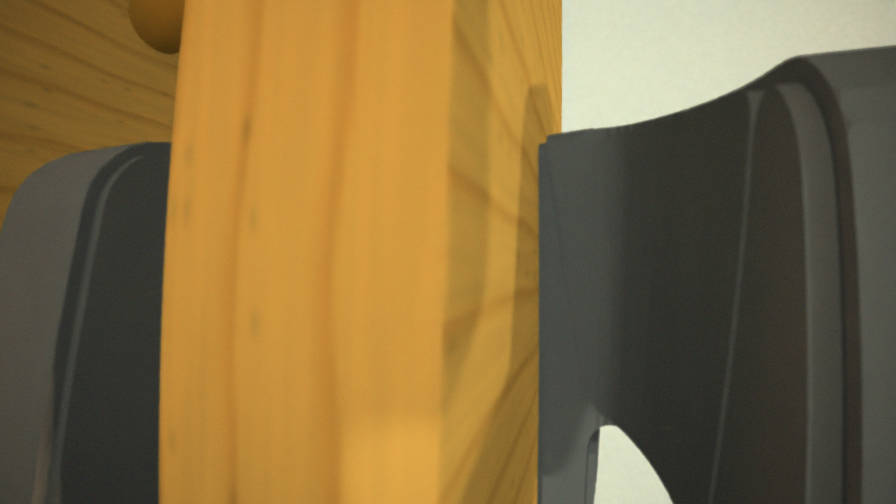

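{"api": "execute_actions", "payload": {"actions": [{"steps":14,"rows":[[0.005,0,0,-0.004,0,0,0,-1,0.005,0,0,-0.004,0,0,0,-1],[0.008,0,0,-0.007,0,0,0,-1,0.008,0,0,-0.007,0,0,0,-1],[0.011,0,0,-0.009,0,0,0,-1,0.011,0,0,-0.009,0,0,0,-1],[0.011,0,0,-0.009,0,0,0,-1,0.011,0,0,-0.009,0,0,0,-1],[0.011,0,0,-0.008,0,0,0,-0.9,0.011,0,0,-0.008,0,0,0,-0.9],[0.011,0,0,-0.008,0,0,0,-0.82,0.011,0,0,-0.008,0,0,0,-0.82],[0.011,0,0,-0.008,0,0,0,-0.77,0.011,0,0,-0.008,0,0,0,-0.77],[0.011,0,0,-0.008,0,0,0,-0.74,0.011,0,0,-0.008,0,0,0,-0.74],[0.011,0,0,-0.008,0,0,0,-0.7,0.011,0,0,-0.008,0,0,0,-0.7],[0.011,0,0,-0.008,0,0,0,-0.62,0.011,0,0,-0.008,0,0,0,-0.62],[0.011,0,0,-0.008,0,0,0,-0.55,0.011,0,0,-0.008,0,0,0,-0.55]]}]}}

{"api": "execute_actions", "payload": {"actions": [{"rows":[[-0.025,0,0,0.021,0.002,0,-0.003,-0.55,-0.025,0,0,0.021,-0.002,0,0.003,-0.55],[-0.065,0,0,0.052,0.004,0,-0.006,-0.55,-0.065,0,0,0.052,-0.004,0,0.006,-0.55],[-0.11,0,0,0.086,0.007,0,-0.01,-0.55,-0.11,0,0,0.086,-0.007,0,0.01,-0.55],[-0.155,0,0,0.118,0.009,0,-0.013,-0.55,-0.155,0,0,0.118,-0.009,0,0.013,-0.55],[-0.2,0,0,0.149,0.012,0,-0.015,-0.55,-0.2,0,0,0.149,-0.012,0,0.015,-0.55],[-0.245,0,0,0.178,0.014,0,-0.016,-0.55,-0.245,0,0,0.178,-0.014,0,0.016,-0.55],[-0.29,0,0,0.206,0.016,0,-0.016,-0.55,-0.29,0,0,0.206,-0.016,0,0.016,-0.55],[-0.33,0,0,0.222,0.017,0,-0.005,-0.55,-0.33,0,0,0.222,-0.017,0,0.005,-0.55],[-0.36,0,0,0.21,0.017,0,0.015,-0.55,-0.36,0,0,0.21,-0.017,0,-0.015,-0.55],[-0.375,0,0,0.18,0.017,0,0.035,-0.55,-0.375,0,0,0.18,-0.017,0,-0.035,-0.55],[-0.375,0,0,0.14,0.017,0,0.055,-0.55,-0.375,0,0,0.14,-0.017,0,-0.055,-0.55],[-0.372,0,0,0.1,0.017,0,0.072,-0.55,-0.372,0,0,0.1,-0.017,0,-0.072,-0.55],[-0.368,0,0,0.07,0.017,0,0.085,-0.55,-0.368,0,0,0.07,-0.017,0,-0.085,-0.55],[-0.366,0,0,0.048,0.017,0,0.092,-0.55,-0.366,0,0,0.048,-0.017,0,-0.092,-0.55],[-0.366,0,0,0.037,0.017,0,0.092,-0.55,-0.366,0,0,0.037,-0.017,0,-0.092,-0.55]]}]}}

{"api": "execute_actions", "payload": {"actions": [{"steps":12}]}}

Scene clock: 17.77 s of 9600.00 s.
left_arm: end_effector_position=(+0.4401, +0.2278, +0.5270) grip_measured=-0.55 end_effector_quat_wxyz=(+0.442, +0.442, +0.554, +0.550) | right_arm: end_effector_position=(+0.4402, -0.0798, +0.5280) grip_measured=-0.55 end_effector_quat_wxyz=(+0.444, +0.441, +0.554, +0.550)
Joint positions: left_arm=[ 0.331 -0.001  0.19   1.421  1.506 -0.03  -0.179  0.034] | right_arm=[ 0.332  0.002 -0.189  1.423 -1.509 -0.031  0.18   0.034]
Joint velocities: left_arm=[ 0.011  0.011 -0.002  0.007 -0.007  0.066 -0.066  0.016] | right_arm=[-0.033 -0.033  0.012 -0.002  0.007 -0.051  0.037  0.015]
Motor temperatures (°C, as the motors report them): left_arm=[28 24 26 26 28 28 27] | right_arm=[28 27 28 29 26 25 28]
Steps of this call (steps 1 to 11: the robot went on to your last target; steps 12 to 22: the first 11 steps of this action). Readings (joint positions):
12: left_arm=[0.323 -0.001 0.190 1.430 1.507 -0.030 -0.180] | right_arm=[0.324 0.002 -0.189 1.432 -1.509 -0.031 0.180]
13: left_arm=[0.326 -0.001 0.190 1.426 1.507 -0.030 -0.179] | right_arm=[0.327 0.002 -0.189 1.428 -1.509 -0.031 0.180]
15: left_arm=[0.331 -0.001 0.190 1.421 1.506 -0.030 -0.179] | right_arm=[0.331 0.002 -0.189 1.423 -1.509 -0.031 0.180]
19: left_arm=[0.331 -0.001 0.190 1.421 1.506 -0.030 -0.179] | right_arm=[0.332 0.002 -0.189 1.423 -1.509 -0.031 0.180]
22: the state above

Scene clock: 18.27 s of 9600.00 s.
left_arm: end_effector_position=(+0.3647, +0.2282, +0.4696) grip_measured=-0.55 end_effector_quat_wxyz=(+0.430, +0.454, +0.556, +0.547) | right_arm: end_effector_position=(+0.3652, -0.0792, +0.4714) grip_measured=-0.55 end_effector_quat_wxyz=(+0.433, +0.452, +0.556, +0.547)
Joint positions: left_arm=[-0.032 -0.     0.189  1.587  1.559 -0.03  -0.017  0.034] | right_arm=[-0.03   0.001 -0.188  1.59  -1.562 -0.03   0.017  0.034]
Joint velocities: left_arm=[-0.143 -0.077 -0.007 -1.785  0.066 -0.022  0.828 -0.   ] | right_arm=[-0.143  0.033  0.007 -1.751 -0.081  0.037 -0.886 -0.   ]
Motor temperatures (°C, as the motors report them): left_arm=[28 24 26 26 28 28 26] | right_arm=[28 27 28 29 26 25 28]
Steps of this call (steps 1 to 3: the last 3 steps of your previous action; steps 4 to 15: the first 12 steps of this action, its rows measured from where the robot was after step 3). Readings (joint positions):
3: left_arm=[0.331 -0.001 0.190 1.421 1.506 -0.030 -0.179] | right_arm=[0.332 0.002 -0.189 1.423 -1.509 -0.031 0.180]
4: left_arm=[0.318 -0.001 0.189 1.441 1.509 -0.030 -0.182] | right_arm=[0.319 0.002 -0.189 1.444 -1.512 -0.031 0.183]
5: left_arm=[0.280 -0.002 0.189 1.494 1.513 -0.030 -0.187] | right_arm=[0.283 0.002 -0.188 1.498 -1.516 -0.030 0.187]
7: left_arm=[0.180 -0.000 0.189 1.605 1.526 -0.030 -0.202] | right_arm=[0.183 0.002 -0.188 1.609 -1.529 -0.030 0.202]
11: left_arm=[0.010 -0.000 0.189 1.776 1.554 -0.030 -0.213] | right_arm=[0.011 0.002 -0.188 1.780 -1.556 -0.030 0.213]
15: the state above

Scene clock: 18.67 s of 9600.00 s.
left_arm: end_effector_position=(+0.3650, +0.2274, +0.4519) grip_measured=-0.55 end_effector_quat_wxyz=(+0.437, +0.448, +0.549, +0.554) | right_arm: end_effector_position=(+0.3656, -0.0800, +0.4540) grip_measured=-0.55 end_effector_quat_wxyz=(+0.440, +0.446, +0.548, +0.555)
Joint positions: left_arm=[-0.025 -0.002  0.189  1.477  1.56  -0.03   0.114  0.034] | right_arm=[-0.023  0.002 -0.188  1.481 -1.563 -0.03  -0.114  0.034]
Joint velocities: left_arm=[-0.011 -0.011  0.007  0.017  0.037 -0.007 -0.051 -0.   ] | right_arm=[ 0.055  0.011 -0.007 -0.002 -0.037  0.037  0.022 -0.   ]
Motor temperatures (°C, as the motors report them): left_arm=[28 24 26 26 28 28 27] | right_arm=[28 27 28 29 26 25 28]
Kept back: nothing.
Steps of this call (steps 1 to 3: the last 3 steps of your previous action; steps 4 to 12: the robot went on to your last target). Readings (joint positions):
1: left_arm=[-0.034 -0.000 0.189 1.531 1.560 -0.030 0.027] | right_arm=[-0.033 0.002 -0.188 1.535 -1.563 -0.030 -0.028]
2: left_arm=[-0.034 -0.001 0.189 1.496 1.560 -0.030 0.063] | right_arm=[-0.033 0.002 -0.188 1.500 -1.563 -0.030 -0.063]
4: left_arm=[-0.033 -0.002 0.189 1.477 1.560 -0.030 0.096] | right_arm=[-0.032 0.002 -0.188 1.480 -1.563 -0.030 -0.096]
8: left_arm=[-0.025 -0.002 0.189 1.477 1.560 -0.030 0.113] | right_arm=[-0.023 0.002 -0.188 1.481 -1.563 -0.030 -0.113]
12: the state above

{"api": "execute_actions", "payload": {"actions": [{"rows":[[0.02,0,0,-0.012,0,0,0,-0.55,0.02,0,0,-0.013,0,0,0,-0.55],[0.05,0,0,-0.03,0,0,0.001,-0.55,0.05,0,0,-0.032,0,0,-0.001,-0.55],[0.085,0,0.001,-0.052,0,0,0.002,-0.55,0.084,0,-0.002,-0.054,0.001,0,-0.002,-0.55],[0.12,0,0.002,-0.075,-0.002,0,0.004,-0.55,0.118,0,-0.003,-0.077,0.003,0,-0.004,-0.55],[0.155,0,0.003,-0.098,-0.004,-0.001,0.006,-0.55,0.153,0,-0.004,-0.1,0.005,-0.001,-0.006,-0.55],[0.19,0,0.004,-0.122,-0.006,-0.001,0.008,-0.55,0.188,0,-0.005,-0.124,0.007,-0.001,-0.008,-0.55],[0.225,0,0.006,-0.146,-0.008,-0.002,0.01,-0.55,0.223,-0.002,-0.007,-0.148,0.009,-0.002,-0.01,-0.55],[0.26,0,0.008,-0.171,-0.01,-0.002,0.012,-0.55,0.258,-0.002,-0.009,-0.173,0.011,-0.002,-0.012,-0.55],[0.29,0,0.009,-0.192,-0.012,-0.002,0.014,-0.55,0.288,-0.002,-0.01,-0.194,0.013,-0.002,-0.014,-0.55],[0.313,0,0.01,-0.209,-0.013,-0.002,0.015,-0.55,0.311,-0.002,-0.011,-0.211,0.014,-0.002,-0.015,-0.55],[0.326,0,0.011,-0.219,-0.014,-0.002,0.015,-0.55,0.324,-0.002,-0.012,-0.221,0.015,-0.002,-0.015,-0.55],[0.331,0,0.011,-0.223,-0.014,-0.002,0.015,-0.55,0.329,-0.002,-0.012,-0.225,0.015,-0.002,-0.015,-0.55]]}]}}

{"api": "execute_actions", "payload": {"actions": [{"steps":9}]}}

Scene clock: 19.40 s of 9600.00 s.
left_arm: end_effector_position=(+0.4348, +0.2266, +0.4562) grip_measured=-0.55 end_effector_quat_wxyz=(+0.445, +0.440, +0.552, +0.552) | right_arm: end_effector_position=(+0.4351, -0.0799, +0.4572) grip_measured=-0.55 end_effector_quat_wxyz=(+0.445, +0.439, +0.551, +0.553)
Joint positions: left_arm=[ 0.301 -0.002  0.204  1.125  1.518 -0.033  0.155  0.034] | right_arm=[ 0.302  0.001 -0.205  1.126 -1.518 -0.034 -0.156  0.034]
Joint velocities: left_arm=[ 0.055  0.011 -0.002 -0.027 -0.11   0.007  0.066 -0.   ] | right_arm=[ 0.099 -0.033 -0.032 -0.061  0.037  0.037 -0.081 -0.   ]
Motor temperatures (°C, as the motors report them): left_arm=[28 24 26 26 28 28 27] | right_arm=[28 27 28 29 26 25 28]
Steps of this call (steps 1 to 10: the robot went on to your last target; steps 11 to 22: the first 12 steps of this action). Readings (joint positions):
11: left_arm=[-0.016 -0.001 0.189 1.466 1.560 -0.030 0.115] | right_arm=[-0.014 0.002 -0.188 1.469 -1.563 -0.030 -0.115]
12: left_arm=[0.010 -0.001 0.189 1.435 1.560 -0.030 0.115] | right_arm=[0.012 0.002 -0.188 1.436 -1.563 -0.030 -0.115]
14: left_arm=[0.089 -0.002 0.190 1.361 1.558 -0.030 0.118] | right_arm=[0.089 0.002 -0.191 1.363 -1.559 -0.030 -0.119]
18: left_arm=[0.227 -0.002 0.200 1.211 1.536 -0.032 0.142] | right_arm=[0.229 0.002 -0.200 1.212 -1.536 -0.032 -0.142]
22: the state above

Scene clock: 19.70 s of 9600.00 s.
left_arm: end_effector_position=(+0.4342, +0.2268, +0.4545) grip_measured=-0.55 end_effector_quat_wxyz=(+0.443, +0.441, +0.552, +0.552) | right_arm: end_effector_position=(+0.4345, -0.0797, +0.4558) grip_measured=-0.55 end_effector_quat_wxyz=(+0.444, +0.440, +0.551, +0.553)
Joint positions: left_arm=[ 0.299 -0.002  0.205  1.123  1.517 -0.033  0.157  0.034] | right_arm=[ 0.3    0.001 -0.205  1.124 -1.516 -0.034 -0.158  0.034]
Joint velocities: left_arm=[ 0.055 -0.011 -0.007  0.007 -0.051  0.022 -0.007  0.   ] | right_arm=[ 0.011 -0.033 -0.002 -0.022 -0.022  0.022 -0.051 -0.   ]
Motor temperatures (°C, as the motors report them): left_arm=[28 24 26 26 28 28 27] | right_arm=[28 27 28 29 26 25 28]
Kept back: nothing.
Steps of this call (steps 1 to 3: the last 3 steps of your previous action; steps 4 to 9: the robot went on to your last target). Readings (joint positions):
1: left_arm=[0.301 -0.002 0.204 1.125 1.517 -0.033 0.157] | right_arm=[0.302 0.001 -0.205 1.126 -1.517 -0.034 -0.158]
2: left_arm=[0.300 -0.002 0.205 1.124 1.517 -0.033 0.157] | right_arm=[0.302 0.001 -0.205 1.125 -1.517 -0.034 -0.158]
4: left_arm=[0.299 -0.002 0.205 1.123 1.517 -0.033 0.157] | right_arm=[0.300 0.001 -0.205 1.124 -1.516 -0.034 -0.158]
8: left_arm=[0.299 -0.002 0.205 1.123 1.517 -0.033 0.157] | right_arm=[0.300 0.001 -0.205 1.124 -1.516 -0.034 -0.158]
9: the state above

{"api": "execute_actions", "payload": {"actions": [{"steps":13,"rows":[[0,0,0,-0.003,0,0,0,-0.58,0,0,0,-0.003,0,0,0,-0.58],[0,0,0,-0.005,0,0,0,-0.62,0,0,0,-0.005,0,0,0,-0.62],[0,0,0,-0.005,0,0,0,-0.66,0,0,0,-0.005,0,0,0,-0.66],[0,0,0,-0.005,0,0,0,-0.69,0,0,0,-0.005,0,0,0,-0.69],[0,0,0,-0.005,0,0,0,-0.72,0,0,0,-0.005,0,0,0,-0.72],[0,0,0,-0.005,0,0,0,-0.75,0,0,0,-0.005,0,0,0,-0.75],[0,0,0,-0.005,0,0,0,-0.78,0,0,0,-0.005,0,0,0,-0.78],[0,0,0,-0.005,0,0,0,-0.83,0,0,0,-0.005,0,0,0,-0.83],[0,0,0,-0.005,0,0,0,-0.9,0,0,0,-0.005,0,0,0,-0.9],[0,0,0,-0.005,0,0,0,-1,0,0,0,-0.005,0,0,0,-1]]}]}}

{"api": "execute_actions", "payload": {"actions": [{"steps":10,"rows":[[0.002,0,0,0.004,0,0,0.003,-1,0.002,0,0,0.004,0,0,-0.003,-1],[-0.005,0,-0.001,0.012,0,0,0.002,-1,-0.005,0,0.001,0.012,0,0,-0.002,-1],[-0.017,0,-0.002,0.023,0.001,0,0.001,-1,-0.017,0,0.002,0.023,-0.001,0,-0.001,-1],[-0.033,0,-0.003,0.035,0.002,0,0,-1,-0.033,0,0.003,0.035,-0.002,0,0,-1],[-0.054,0,-0.004,0.05,0.004,0,-0.002,-1,-0.054,0,0.004,0.05,-0.004,0,0.002,-1],[-0.079,0,-0.006,0.068,0.005,0,-0.004,-1,-0.079,0,0.006,0.068,-0.005,0,0.004,-1],[-0.109,0,-0.007,0.089,0.007,0,-0.006,-1,-0.109,0,0.007,0.089,-0.007,0,0.006,-1],[-0.143,0,-0.009,0.112,0.009,0,-0.008,-1,-0.143,0,0.009,0.112,-0.009,0,0.008,-1],[-0.182,0,-0.01,0.139,0.012,0,-0.01,-1,-0.182,0,0.01,0.139,-0.012,0,0.01,-1],[-0.226,0,-0.011,0.167,0.014,0,-0.011,-1,-0.226,0,0.011,0.167,-0.014,0,0.011,-1]]}]}}

{"api": "execute_actions", "payload": {"actions": [{"steps":13,"rows":[[-0.045,0,-0.001,0.037,0.003,0,0,-1,-0.045,0,0.002,0.037,-0.003,0,-0.001,-1],[-0.085,0,-0.001,0.062,0.004,0,0,-1,-0.084,0,0.002,0.062,-0.003,0,-0.002,-1],[-0.12,0,-0.002,0.083,0.004,0,0,-1,-0.118,0,0.002,0.084,-0.003,0,-0.003,-1],[-0.15,0,-0.002,0.101,0.004,0,0,-1,-0.147,0,0.002,0.102,-0.003,0,-0.004,-1],[-0.176,0,-0.002,0.116,0.004,0,0,-1,-0.173,0,0.002,0.118,-0.003,0,-0.005,-1],[-0.197,0,-0.002,0.128,0.004,0,0,-1,-0.193,0,0.002,0.13,-0.003,0,-0.006,-1],[-0.213,0,-0.002,0.137,0.004,0,0,-1,-0.209,0,0.002,0.139,-0.003,0,-0.006,-1],[-0.225,0,-0.002,0.143,0.004,0,0,-1,-0.221,0,0.002,0.145,-0.003,0,-0.006,-1],[-0.232,0,-0.002,0.147,0.004,0,0,-1,-0.228,0,0.002,0.149,-0.003,0,-0.006,-1],[-0.235,0,-0.002,0.149,0.004,0,0,-1,-0.231,0,0.002,0.151,-0.003,0,-0.006,-1]]}]}}

{"api": "execute_actions", "payload": {"actions": [{"steps":8}]}}

Scene clock: 21.03 s of 9600.00 s.
left_arm: end_effector_position=(+0.4340, +0.2267, +0.4521) grip_measured=-0.76 end_effector_quat_wxyz=(+0.442, +0.443, +0.554, +0.550) | right_arm: end_effector_position=(+0.4343, -0.0798, +0.4530) grip_measured=-0.76 end_effector_quat_wxyz=(+0.442, +0.441, +0.554, +0.550)
Joint positions: left_arm=[ 0.299 -0.002  0.205  1.116  1.517 -0.033  0.156  0.018] | right_arm=[ 0.3    0.001 -0.205  1.117 -1.52  -0.034 -0.156  0.018]
Joint velocities: left_arm=[-0.077  0.033 -0.017  0.002  0.022 -0.022  0.022 -0.   ] | right_arm=[-0.055  0.011 -0.002  0.012  0.022  0.022 -0.066 -0.   ]
Motor temperatures (°C, as the motors report them): left_arm=[28 24 26 26 28 28 27] | right_arm=[28 27 28 29 26 25 28]
Steps of this call (steps 1 to 15: the robot went on to your last target; steps 16 to 30: nothing new was sent; steps 31 to 40: the first 10 steps of this action). Readings (joint positions):
31: left_arm=[0.299 -0.002 0.205 1.122 1.517 -0.033 0.157] | right_arm=[0.300 0.001 -0.205 1.124 -1.516 -0.034 -0.158]
32: left_arm=[0.299 -0.002 0.205 1.120 1.517 -0.033 0.157] | right_arm=[0.300 0.001 -0.205 1.122 -1.516 -0.034 -0.158]
34: left_arm=[0.299 -0.002 0.205 1.117 1.517 -0.033 0.157] | right_arm=[0.300 0.001 -0.205 1.120 -1.516 -0.034 -0.158]
38: left_arm=[0.299 -0.002 0.205 1.116 1.517 -0.033 0.156] | right_arm=[0.300 0.001 -0.205 1.117 -1.519 -0.034 -0.156]
40: the state above

Scene clock: 21.37 s of 9600.00 s.
left_arm: end_effector_position=(+0.4129, +0.2264, +0.4556) grip_measured=-0.76 end_effector_quat_wxyz=(+0.444, +0.441, +0.548, +0.554) | right_arm: end_effector_position=(+0.4130, -0.0795, +0.4552) grip_measured=-0.76 end_effector_quat_wxyz=(+0.444, +0.439, +0.552, +0.553)
Joint positions: left_arm=[ 0.195 -0.002  0.194  1.25   1.533 -0.033  0.139  0.018] | right_arm=[ 0.196  0.002 -0.196  1.249 -1.539 -0.034 -0.135  0.018]
Joint velocities: left_arm=[-0.934 -0.011 -0.032  0.799  0.125  0.037  0.037  0.001] | right_arm=[-0.868  0.077  0.037  0.833 -0.095 -0.051  0.007 -0.001]
Motor temperatures (°C, as the motors report them): left_arm=[28 24 26 26 28 28 27] | right_arm=[28 27 28 29 26 25 28]
Steps of this call (steps 1 to 3: the last 3 steps of your previous action; steps 4 to 10: the first 7 steps of this action, its rows measured from where the robot was after step 3). Readings (joint positions):
3: left_arm=[0.299 -0.002 0.205 1.116 1.517 -0.033 0.156] | right_arm=[0.300 0.001 -0.205 1.117 -1.520 -0.034 -0.156]
4: left_arm=[0.299 -0.002 0.205 1.116 1.517 -0.033 0.156] | right_arm=[0.300 0.001 -0.205 1.117 -1.521 -0.034 -0.156]
5: left_arm=[0.295 -0.002 0.205 1.124 1.517 -0.033 0.155] | right_arm=[0.296 0.002 -0.205 1.125 -1.521 -0.034 -0.154]
7: left_arm=[0.269 -0.002 0.202 1.165 1.520 -0.033 0.152] | right_arm=[0.270 0.002 -0.203 1.165 -1.526 -0.034 -0.149]
10: the state above

Scene clock: 21.80 s of 9600.00 s.
left_arm: end_effector_position=(+0.3381, +0.2261, +0.4577) grip_measured=-0.76 end_effector_quat_wxyz=(+0.438, +0.449, +0.543, +0.558) | right_arm: end_effector_position=(+0.3369, -0.0784, +0.4533) grip_measured=-0.75 end_effector_quat_wxyz=(+0.429, +0.452, +0.548, +0.558)
Joint positions: left_arm=[-0.149 -0.004  0.186  1.607  1.572 -0.031  0.117  0.018] | right_arm=[-0.152  0.003 -0.19   1.601 -1.567 -0.037 -0.109  0.019]
Joint velocities: left_arm=[-0.077  0.033 -0.012  0.027 -0.022 -0.037 -0.022 -0.   ] | right_arm=[-0.165 -0.011 -0.007  0.046 -0.037 -0.007 -0.037 -0.   ]
Motor temperatures (°C, as the motors report them): left_arm=[28 24 26 26 28 28 27] | right_arm=[28 27 28 29 26 25 28]
joint sent to its limit (right arm) — the command would take joint 5 (forearm roll) past its lower limit, so that joint was sent only as far as its limit.
Steps of this call (steps 1 to 3: the last 3 steps of your previous action; steps 4 to 13: the first 10 steps of this action, its rows measured from where the robot was after step 3). Readings (joint positions):
3: left_arm=[0.079 -0.002 0.188 1.373 1.555 -0.033 0.122] | right_arm=[0.080 0.002 -0.190 1.373 -1.561 -0.034 -0.118]
4: left_arm=[0.035 -0.003 0.187 1.421 1.560 -0.032 0.118] | right_arm=[0.035 0.002 -0.190 1.420 -1.566 -0.034 -0.113]
5: left_arm=[-0.007 -0.003 0.187 1.463 1.565 -0.032 0.117] | right_arm=[-0.007 0.002 -0.190 1.462 -1.566 -0.035 -0.113]
7: left_arm=[-0.071 -0.003 0.186 1.525 1.569 -0.031 0.116] | right_arm=[-0.071 0.003 -0.190 1.521 -1.567 -0.035 -0.109]
11: left_arm=[-0.139 -0.004 0.186 1.599 1.572 -0.031 0.117] | right_arm=[-0.140 0.003 -0.190 1.592 -1.567 -0.037 -0.109]
13: the state above

Scene clock: 22.07 s of 9600.00 s.
left_arm: end_effector_position=(+0.3380, +0.2261, +0.4578) grip_measured=-0.76 end_effector_quat_wxyz=(+0.438, +0.449, +0.543, +0.559) | right_arm: end_effector_position=(+0.3368, -0.0784, +0.4535) grip_measured=-0.75 end_effector_quat_wxyz=(+0.429, +0.452, +0.548, +0.558)
Joint positions: left_arm=[-0.15  -0.004  0.186  1.608  1.572 -0.031  0.117  0.018] | right_arm=[-0.152  0.003 -0.19   1.602 -1.567 -0.037 -0.109  0.019]
Joint velocities: left_arm=[-0.011 -0.011 -0.012  0.017  0.007 -0.007  0.037 -0.   ] | right_arm=[-0.077  0.055  0.022 -0.017 -0.037 -0.081 -0.051 -0.   ]
Motor temperatures (°C, as the motors report them): left_arm=[28 24 26 26 28 28 27] | right_arm=[28 27 28 29 26 25 28]
joint sent to its limit (right arm) — the command would take joint 5 (forearm roll) past its lower limit, so that joint was sent only as far as its limit.
Kept back: nothing.
Steps of this call (steps 1 to 3: the last 3 steps of your previous action; steps 4 to 8: the robot went on to your last target). Readings (joint positions):
1: left_arm=[-0.150 -0.004 0.186 1.608 1.572 -0.031 0.117] | right_arm=[-0.152 0.003 -0.190 1.602 -1.567 -0.037 -0.109]
2: left_arm=[-0.150 -0.004 0.186 1.608 1.572 -0.031 0.117] | right_arm=[-0.152 0.003 -0.190 1.602 -1.567 -0.037 -0.109]
4: left_arm=[-0.150 -0.004 0.186 1.608 1.572 -0.031 0.117] | right_arm=[-0.152 0.003 -0.190 1.602 -1.567 -0.037 -0.109]
8: the state above

{"api": "execute_actions", "payload": {"actions": [{"rows":[[0,0.003,0,0.004,0,0,-0.002,-1,0.007,-0.003,0,0.008,0,0,-0.005,-1],[0,0.003,0,0.011,0,0,-0.007,-1,0.007,-0.003,0,0.015,0,0,0,-1],[0,0.003,0,0.022,0,0,-0.014,-1,0.007,-0.003,0,0.026,0,0,0.007,-1],[0,0.003,0,0.038,0,0,-0.023,-1,0.007,-0.003,0,0.042,0,0.001,0.016,-1],[0,0.003,0.001,0.055,0,0,-0.033,-1,0.007,-0.003,0,0.06,0,0.001,0.026,-1],[0.002,0.003,0.002,0.075,0,0,-0.044,-1,0.009,-0.003,0,0.08,0,0.001,0.038,-1],[0.004,0.003,0.003,0.097,0,0,-0.056,-1,0.011,-0.003,-0.001,0.103,0,0.002,0.05,-1],[0.008,0.003,0.004,0.12,0,0.001,-0.068,-1,0.015,-0.003,-0.002,0.125,0,0.002,0.062,-1],[0.012,0.003,0.005,0.142,0,0.001,-0.08,-1,0.019,-0.003,-0.003,0.148,0,0.003,0.074,-1],[0.017,0.003,0.006,0.164,0,0.001,-0.092,-1,0.024,-0.003,-0.004,0.17,0,0.003,0.086,-1],[0.022,0.003,0.007,0.184,0,0.002,-0.102,-1,0.029,-0.003,-0.005,0.19,0,0.004,0.096,-1],[0.027,0.003,0.008,0.2,0,0.002,-0.11,-1,0.033,-0.003,-0.006,0.206,0,0.004,0.104,-1],[0.031,0.003,0.009,0.213,0,0.002,-0.115,-1,0.037,-0.003,-0.007,0.22,0,0.004,0.11,-1],[0.033,0.003,0.01,0.22,0,0.002,-0.118,-1,0.039,-0.003,-0.007,0.227,0,0.004,0.113,-1],[0.034,0.003,0.01,0.224,0,0.002,-0.119,-1,0.04,-0.003,-0.007,0.231,0,0.004,0.114,-1]]}]}}

{"api": "execute_actions", "payload": {"actions": [{"steps":12}]}}

Scene clock: 22.73 s of 9600.00 s.
left_arm: end_effector_position=(+0.3391, +0.2259, +0.5349) grip_measured=-0.76 end_effector_quat_wxyz=(+0.446, +0.439, +0.539, +0.564) | right_arm: end_effector_position=(+0.3383, -0.0774, +0.5318) grip_measured=-0.76 end_effector_quat_wxyz=(+0.438, +0.439, +0.545, +0.564)
Joint positions: left_arm=[-0.124 -0.003  0.194  1.925  1.572 -0.025 -0.199  0.018] | right_arm=[-0.125  0.003 -0.199  1.922 -1.567 -0.036  0.208  0.018]
Joint velocities: left_arm=[ 0.143  0.055  0.017  0.657  0.022 -0.037 -0.579  0.   ] | right_arm=[ 0.209 -0.033 -0.022  0.662 -0.022  0.081  0.549 -0.   ]
Motor temperatures (°C, as the motors report them): left_arm=[28 24 26 26 28 28 27] | right_arm=[28 27 28 29 26 25 28]
joint sent to its limit (right arm) — the command would take joint 5 (forearm roll) past its lower limit, so that joint was sent only as far as its limit.
Steps of this call (steps 1 to 8: the robot went on to your last target; steps 9 to 20: the first 12 steps of this action). Readings (joint positions):
9: left_arm=[-0.150 -0.004 0.186 1.609 1.572 -0.031 0.115] | right_arm=[-0.152 0.003 -0.190 1.602 -1.567 -0.037 -0.107]
10: left_arm=[-0.150 -0.004 0.186 1.616 1.572 -0.031 0.105] | right_arm=[-0.152 0.003 -0.190 1.607 -1.567 -0.037 -0.098]
12: left_arm=[-0.152 -0.004 0.186 1.655 1.572 -0.031 0.065] | right_arm=[-0.153 0.003 -0.190 1.648 -1.567 -0.037 -0.058]
16: left_arm=[-0.145 -0.003 0.187 1.791 1.572 -0.029 -0.059] | right_arm=[-0.147 0.003 -0.192 1.786 -1.567 -0.037 0.068]
20: the state above

Scene clock: 23.13 s of 9600.00 s.
left_arm: end_effector_position=(+0.3380, +0.2260, +0.5417) grip_measured=-0.76 end_effector_quat_wxyz=(+0.442, +0.444, +0.545, +0.558) | right_arm: end_effector_position=(+0.3373, -0.0773, +0.5398) grip_measured=-0.76 end_effector_quat_wxyz=(+0.435, +0.441, +0.551, +0.559)
Joint positions: left_arm=[-0.116 -0.002  0.197  1.967  1.572 -0.022 -0.269  0.018] | right_arm=[-0.116  0.003 -0.201  1.966 -1.567 -0.035  0.277  0.018]
Joint velocities: left_arm=[-0.055 -0.055  0.007 -0.007  0.037 -0.037  0.037 -0.   ] | right_arm=[-0.055 -0.011 -0.002  0.002  0.051  0.007  0.022 -0.   ]
Motor temperatures (°C, as the motors report them): left_arm=[28 24 26 26 28 28 27] | right_arm=[28 27 28 29 26 25 28]
Kept back: nothing.
Steps of this call (steps 1 to 3: the last 3 steps of your previous action; steps 4 to 12: the robot went on to your last target). Readings (joint positions):
1: left_arm=[-0.118 -0.002 0.195 1.947 1.572 -0.024 -0.223] | right_arm=[-0.120 0.003 -0.200 1.944 -1.567 -0.035 0.232]
2: left_arm=[-0.116 -0.002 0.197 1.961 1.572 -0.023 -0.239] | right_arm=[-0.118 0.003 -0.201 1.959 -1.567 -0.035 0.249]
4: left_arm=[-0.115 -0.002 0.197 1.967 1.572 -0.023 -0.257] | right_arm=[-0.116 0.003 -0.201 1.966 -1.567 -0.035 0.267]
8: left_arm=[-0.116 -0.002 0.197 1.967 1.572 -0.022 -0.269] | right_arm=[-0.116 0.003 -0.201 1.966 -1.567 -0.035 0.277]
12: the state above

{"api": "execute_actions", "payload": {"actions": [{"rows":[[0.002,0.002,0.003,0.002,0,-0.001,-0.003,-1,0.005,-0.003,0,0.005,0,0.003,-0.001,-1],[0.007,0.002,0.004,0.006,0,-0.001,-0.008,-1,0.009,-0.003,-0.001,0.009,0,0.003,0.004,-1],[0.014,0.002,0.004,0.013,0,0,-0.015,-1,0.017,-0.003,-0.001,0.016,0,0.004,0.011,-1],[0.025,0.002,0.005,0.023,0,0,-0.024,-1,0.028,-0.003,-0.002,0.026,0,0.005,0.02,-1],[0.038,0.002,0.007,0.034,0,0.001,-0.034,-1,0.04,-0.003,-0.004,0.037,0,0.006,0.03,-1],[0.053,0.002,0.008,0.047,0,0.002,-0.045,-1,0.055,-0.003,-0.005,0.049,0,0.007,0.041,-1],[0.07,0.002,0.01,0.061,0,0.003,-0.057,-1,0.072,-0.003,-0.007,0.063,0,0.008,0.053,-1],[0.087,0.002,0.012,0.074,0,0.004,-0.069,-1,0.088,-0.003,-0.009,0.076,0,0.009,0.065,-1],[0.104,0.002,0.014,0.087,0,0.005,-0.08,-1,0.105,-0.003,-0.011,0.089,0,0.01,0.077,-1],[0.122,0.002,0.015,0.1,-0.001,0.006,-0.091,-1,0.123,-0.003,-0.012,0.101,0,0.011,0.088,-1],[0.138,0.002,0.017,0.111,-0.002,0.007,-0.1,-1,0.138,-0.003,-0.014,0.112,0,0.012,0.097,-1],[0.15,0.002,0.018,0.12,-0.002,0.008,-0.107,-1,0.15,-0.003,-0.015,0.121,0.001,0.013,0.104,-1],[0.161,0.002,0.019,0.128,-0.003,0.009,-0.112,-1,0.161,-0.003,-0.016,0.129,0.002,0.014,0.109,-1],[0.167,0.002,0.02,0.132,-0.003,0.009,-0.115,-1,0.167,-0.003,-0.017,0.133,0.002,0.014,0.112,-1],[0.17,0.002,0.02,0.134,-0.003,0.009,-0.116,-1,0.17,-0.003,-0.017,0.135,0.002,0.014,0.113,-1]]}]}}

{"api": "execute_actions", "payload": {"actions": [{"steps":12}], "pictures": true}}

{"api": "zoom_image", "payload": {"camera": "cam_high", "region": [370,210,550,380]}}

Scene clock: 23.87 s of 9600.00 s.
left_arm: end_effector_position=(+0.3387, +0.2264, +0.6043) grip_measured=-0.76 end_effector_quat_wxyz=(+0.448, +0.438, +0.546, +0.556) | right_arm: end_effector_position=(+0.3377, -0.0764, +0.6045) grip_measured=-0.76 end_effector_quat_wxyz=(+0.444, +0.432, +0.551, +0.560)
Joint positions: left_arm=[ 0.026 -0.002  0.22   2.151  1.57   0.006 -0.586  0.018] | right_arm=[ 0.027  0.001 -0.226  2.152 -1.564 -0.007  0.587  0.018]
Joint velocities: left_arm=[ 0.319  0.011  0.037  0.398 -0.081  0.037 -0.623  0.   ] | right_arm=[ 0.275 -0.077 -0.037  0.369  0.081  0.081  0.549 -0.   ]
Motor temperatures (°C, as the motors report them): left_arm=[28 24 26 26 28 28 27] | right_arm=[28 27 28 29 26 25 28]
Steps of this call (steps 1 to 10: the robot went on to your last target; steps 11 to 22: the first 12 steps of this action). Readings (joint positions):
11: left_arm=[-0.116 -0.002 0.197 1.967 1.572 -0.022 -0.273] | right_arm=[-0.116 0.003 -0.201 1.966 -1.567 -0.035 0.281]
12: left_arm=[-0.115 -0.002 0.198 1.969 1.572 -0.022 -0.284] | right_arm=[-0.116 0.003 -0.202 1.967 -1.567 -0.035 0.292]
14: left_arm=[-0.104 -0.002 0.200 1.988 1.572 -0.019 -0.329] | right_arm=[-0.103 0.003 -0.205 1.988 -1.567 -0.032 0.334]
18: left_arm=[-0.033 -0.002 0.211 2.080 1.572 -0.008 -0.451] | right_arm=[-0.033 0.002 -0.216 2.079 -1.567 -0.021 0.454]
22: the state above

Scene clock: 24.27 s of 9600.00 s.
left_arm: end_effector_position=(+0.3369, +0.2264, +0.6104) grip_measured=-0.76 end_effector_quat_wxyz=(+0.444, +0.442, +0.550, +0.552) | right_arm: end_effector_position=(+0.3362, -0.0763, +0.6105) grip_measured=-0.76 end_effector_quat_wxyz=(+0.439, +0.436, +0.555, +0.556)
Joint positions: left_arm=[ 0.047 -0.002  0.224  2.18   1.565  0.014 -0.651  0.018] | right_arm=[ 0.048  0.001 -0.23   2.179 -1.558  0.     0.65   0.018]
Joint velocities: left_arm=[-0.011 -0.011 -0.017  0.007 -0.037  0.007  0.022 -0.   ] | right_arm=[ 0.055 -0.033  0.002  0.012 -0.007 -0.007  0.007  0.   ]
Motor temperatures (°C, as the motors report them): left_arm=[28 24 26 26 28 28 27] | right_arm=[28 27 28 29 26 25 28]
Kept back: nothing.
Steps of this call (steps 1 to 3: the last 3 steps of your previous action; steps 4 to 12: the robot went on to your last target). Readings (joint positions):
1: left_arm=[0.037 -0.002 0.222 2.165 1.568 0.009 -0.609] | right_arm=[0.037 0.001 -0.227 2.166 -1.562 -0.004 0.610]
2: left_arm=[0.044 -0.002 0.223 2.175 1.567 0.011 -0.624] | right_arm=[0.044 0.001 -0.229 2.175 -1.561 -0.002 0.625]
4: left_arm=[0.048 -0.002 0.224 2.180 1.567 0.013 -0.640] | right_arm=[0.048 0.001 -0.230 2.179 -1.559 -0.001 0.641]
8: left_arm=[0.047 -0.002 0.224 2.180 1.566 0.013 -0.651] | right_arm=[0.048 0.001 -0.230 2.179 -1.559 0.000 0.650]
12: the state above
camera_calibration (this result's frames):
cam_left_wrist: T_world_to_cam=[[-0.341782, -0.0775551, 0.936574, -0.442512], [0.0522341, -0.996616, -0.0634653, 0.258667], [0.938326, 0.0272298, 0.344677, -0.47622], [0, 0, 0, 1]] pos_world=[0.282096, 0.23644, 0.595003]
cam_right_wrist: T_world_to_cam=[[0.330541, 0.0566642, 0.942089, -0.680098], [0.0741432, -0.99667, 0.0339332, -0.109239], [0.940875, 0.0586331, -0.333642, -0.05613], [0, 0, 0, 1]] pos_world=[0.285711, -0.0670467, 0.625692]

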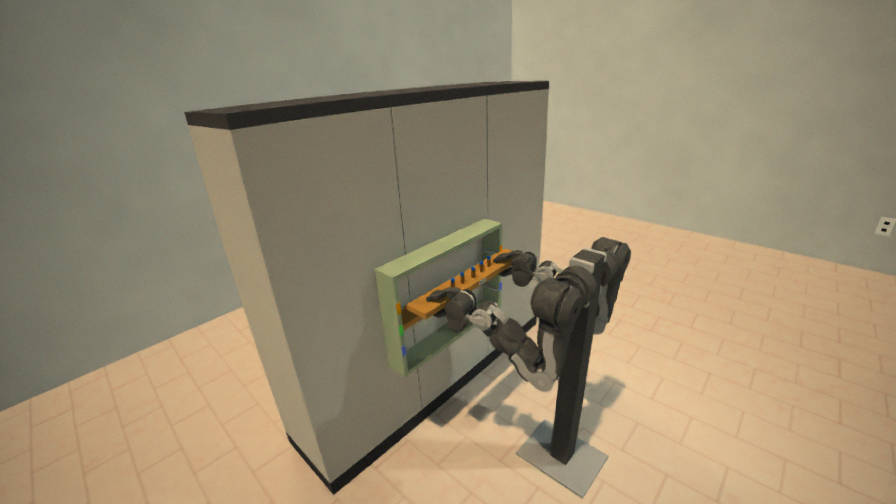

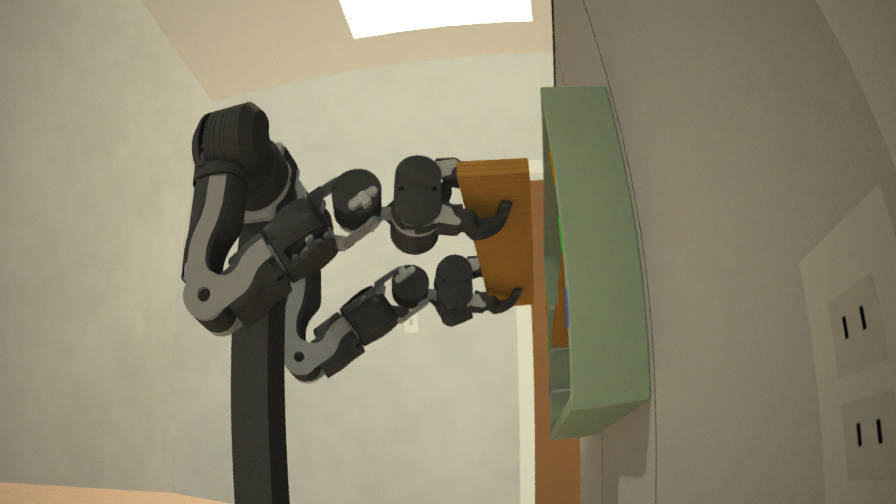

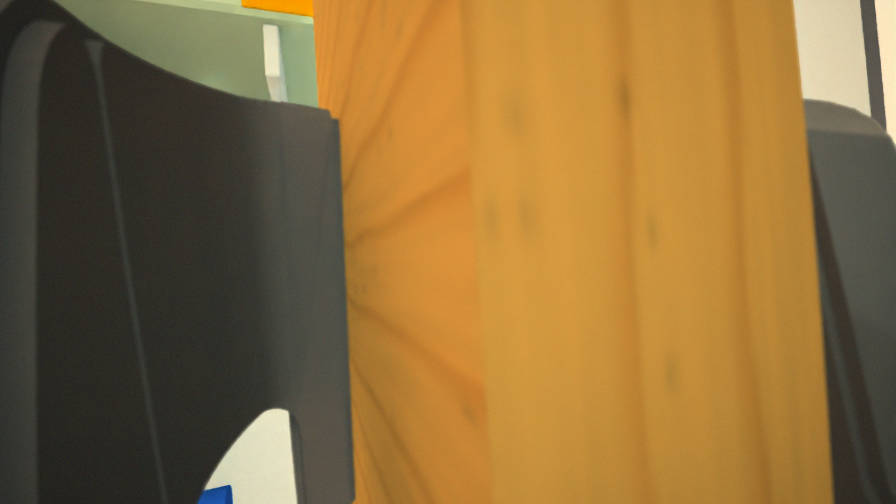

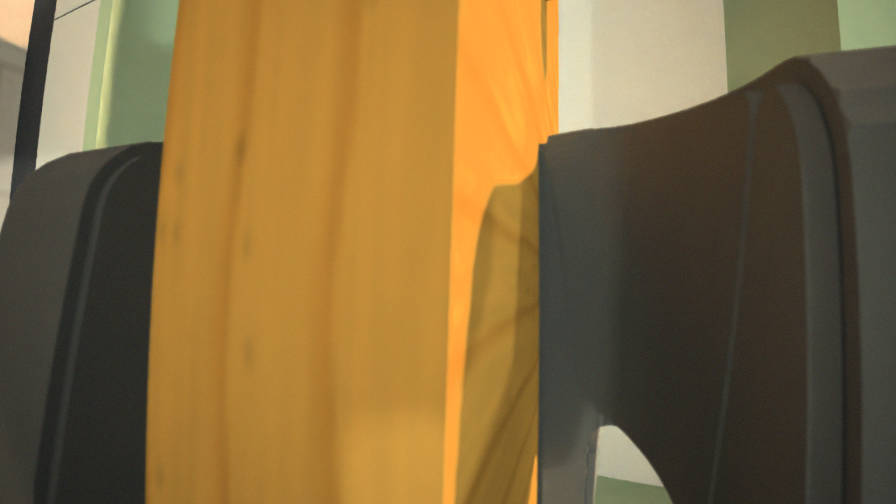

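Region (370, 210, 550, 380) of cam_high's 896x504 image, scaled by 2.800, with more detail than that image has.

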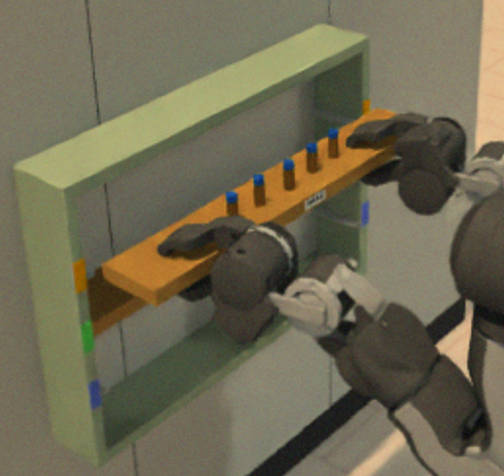

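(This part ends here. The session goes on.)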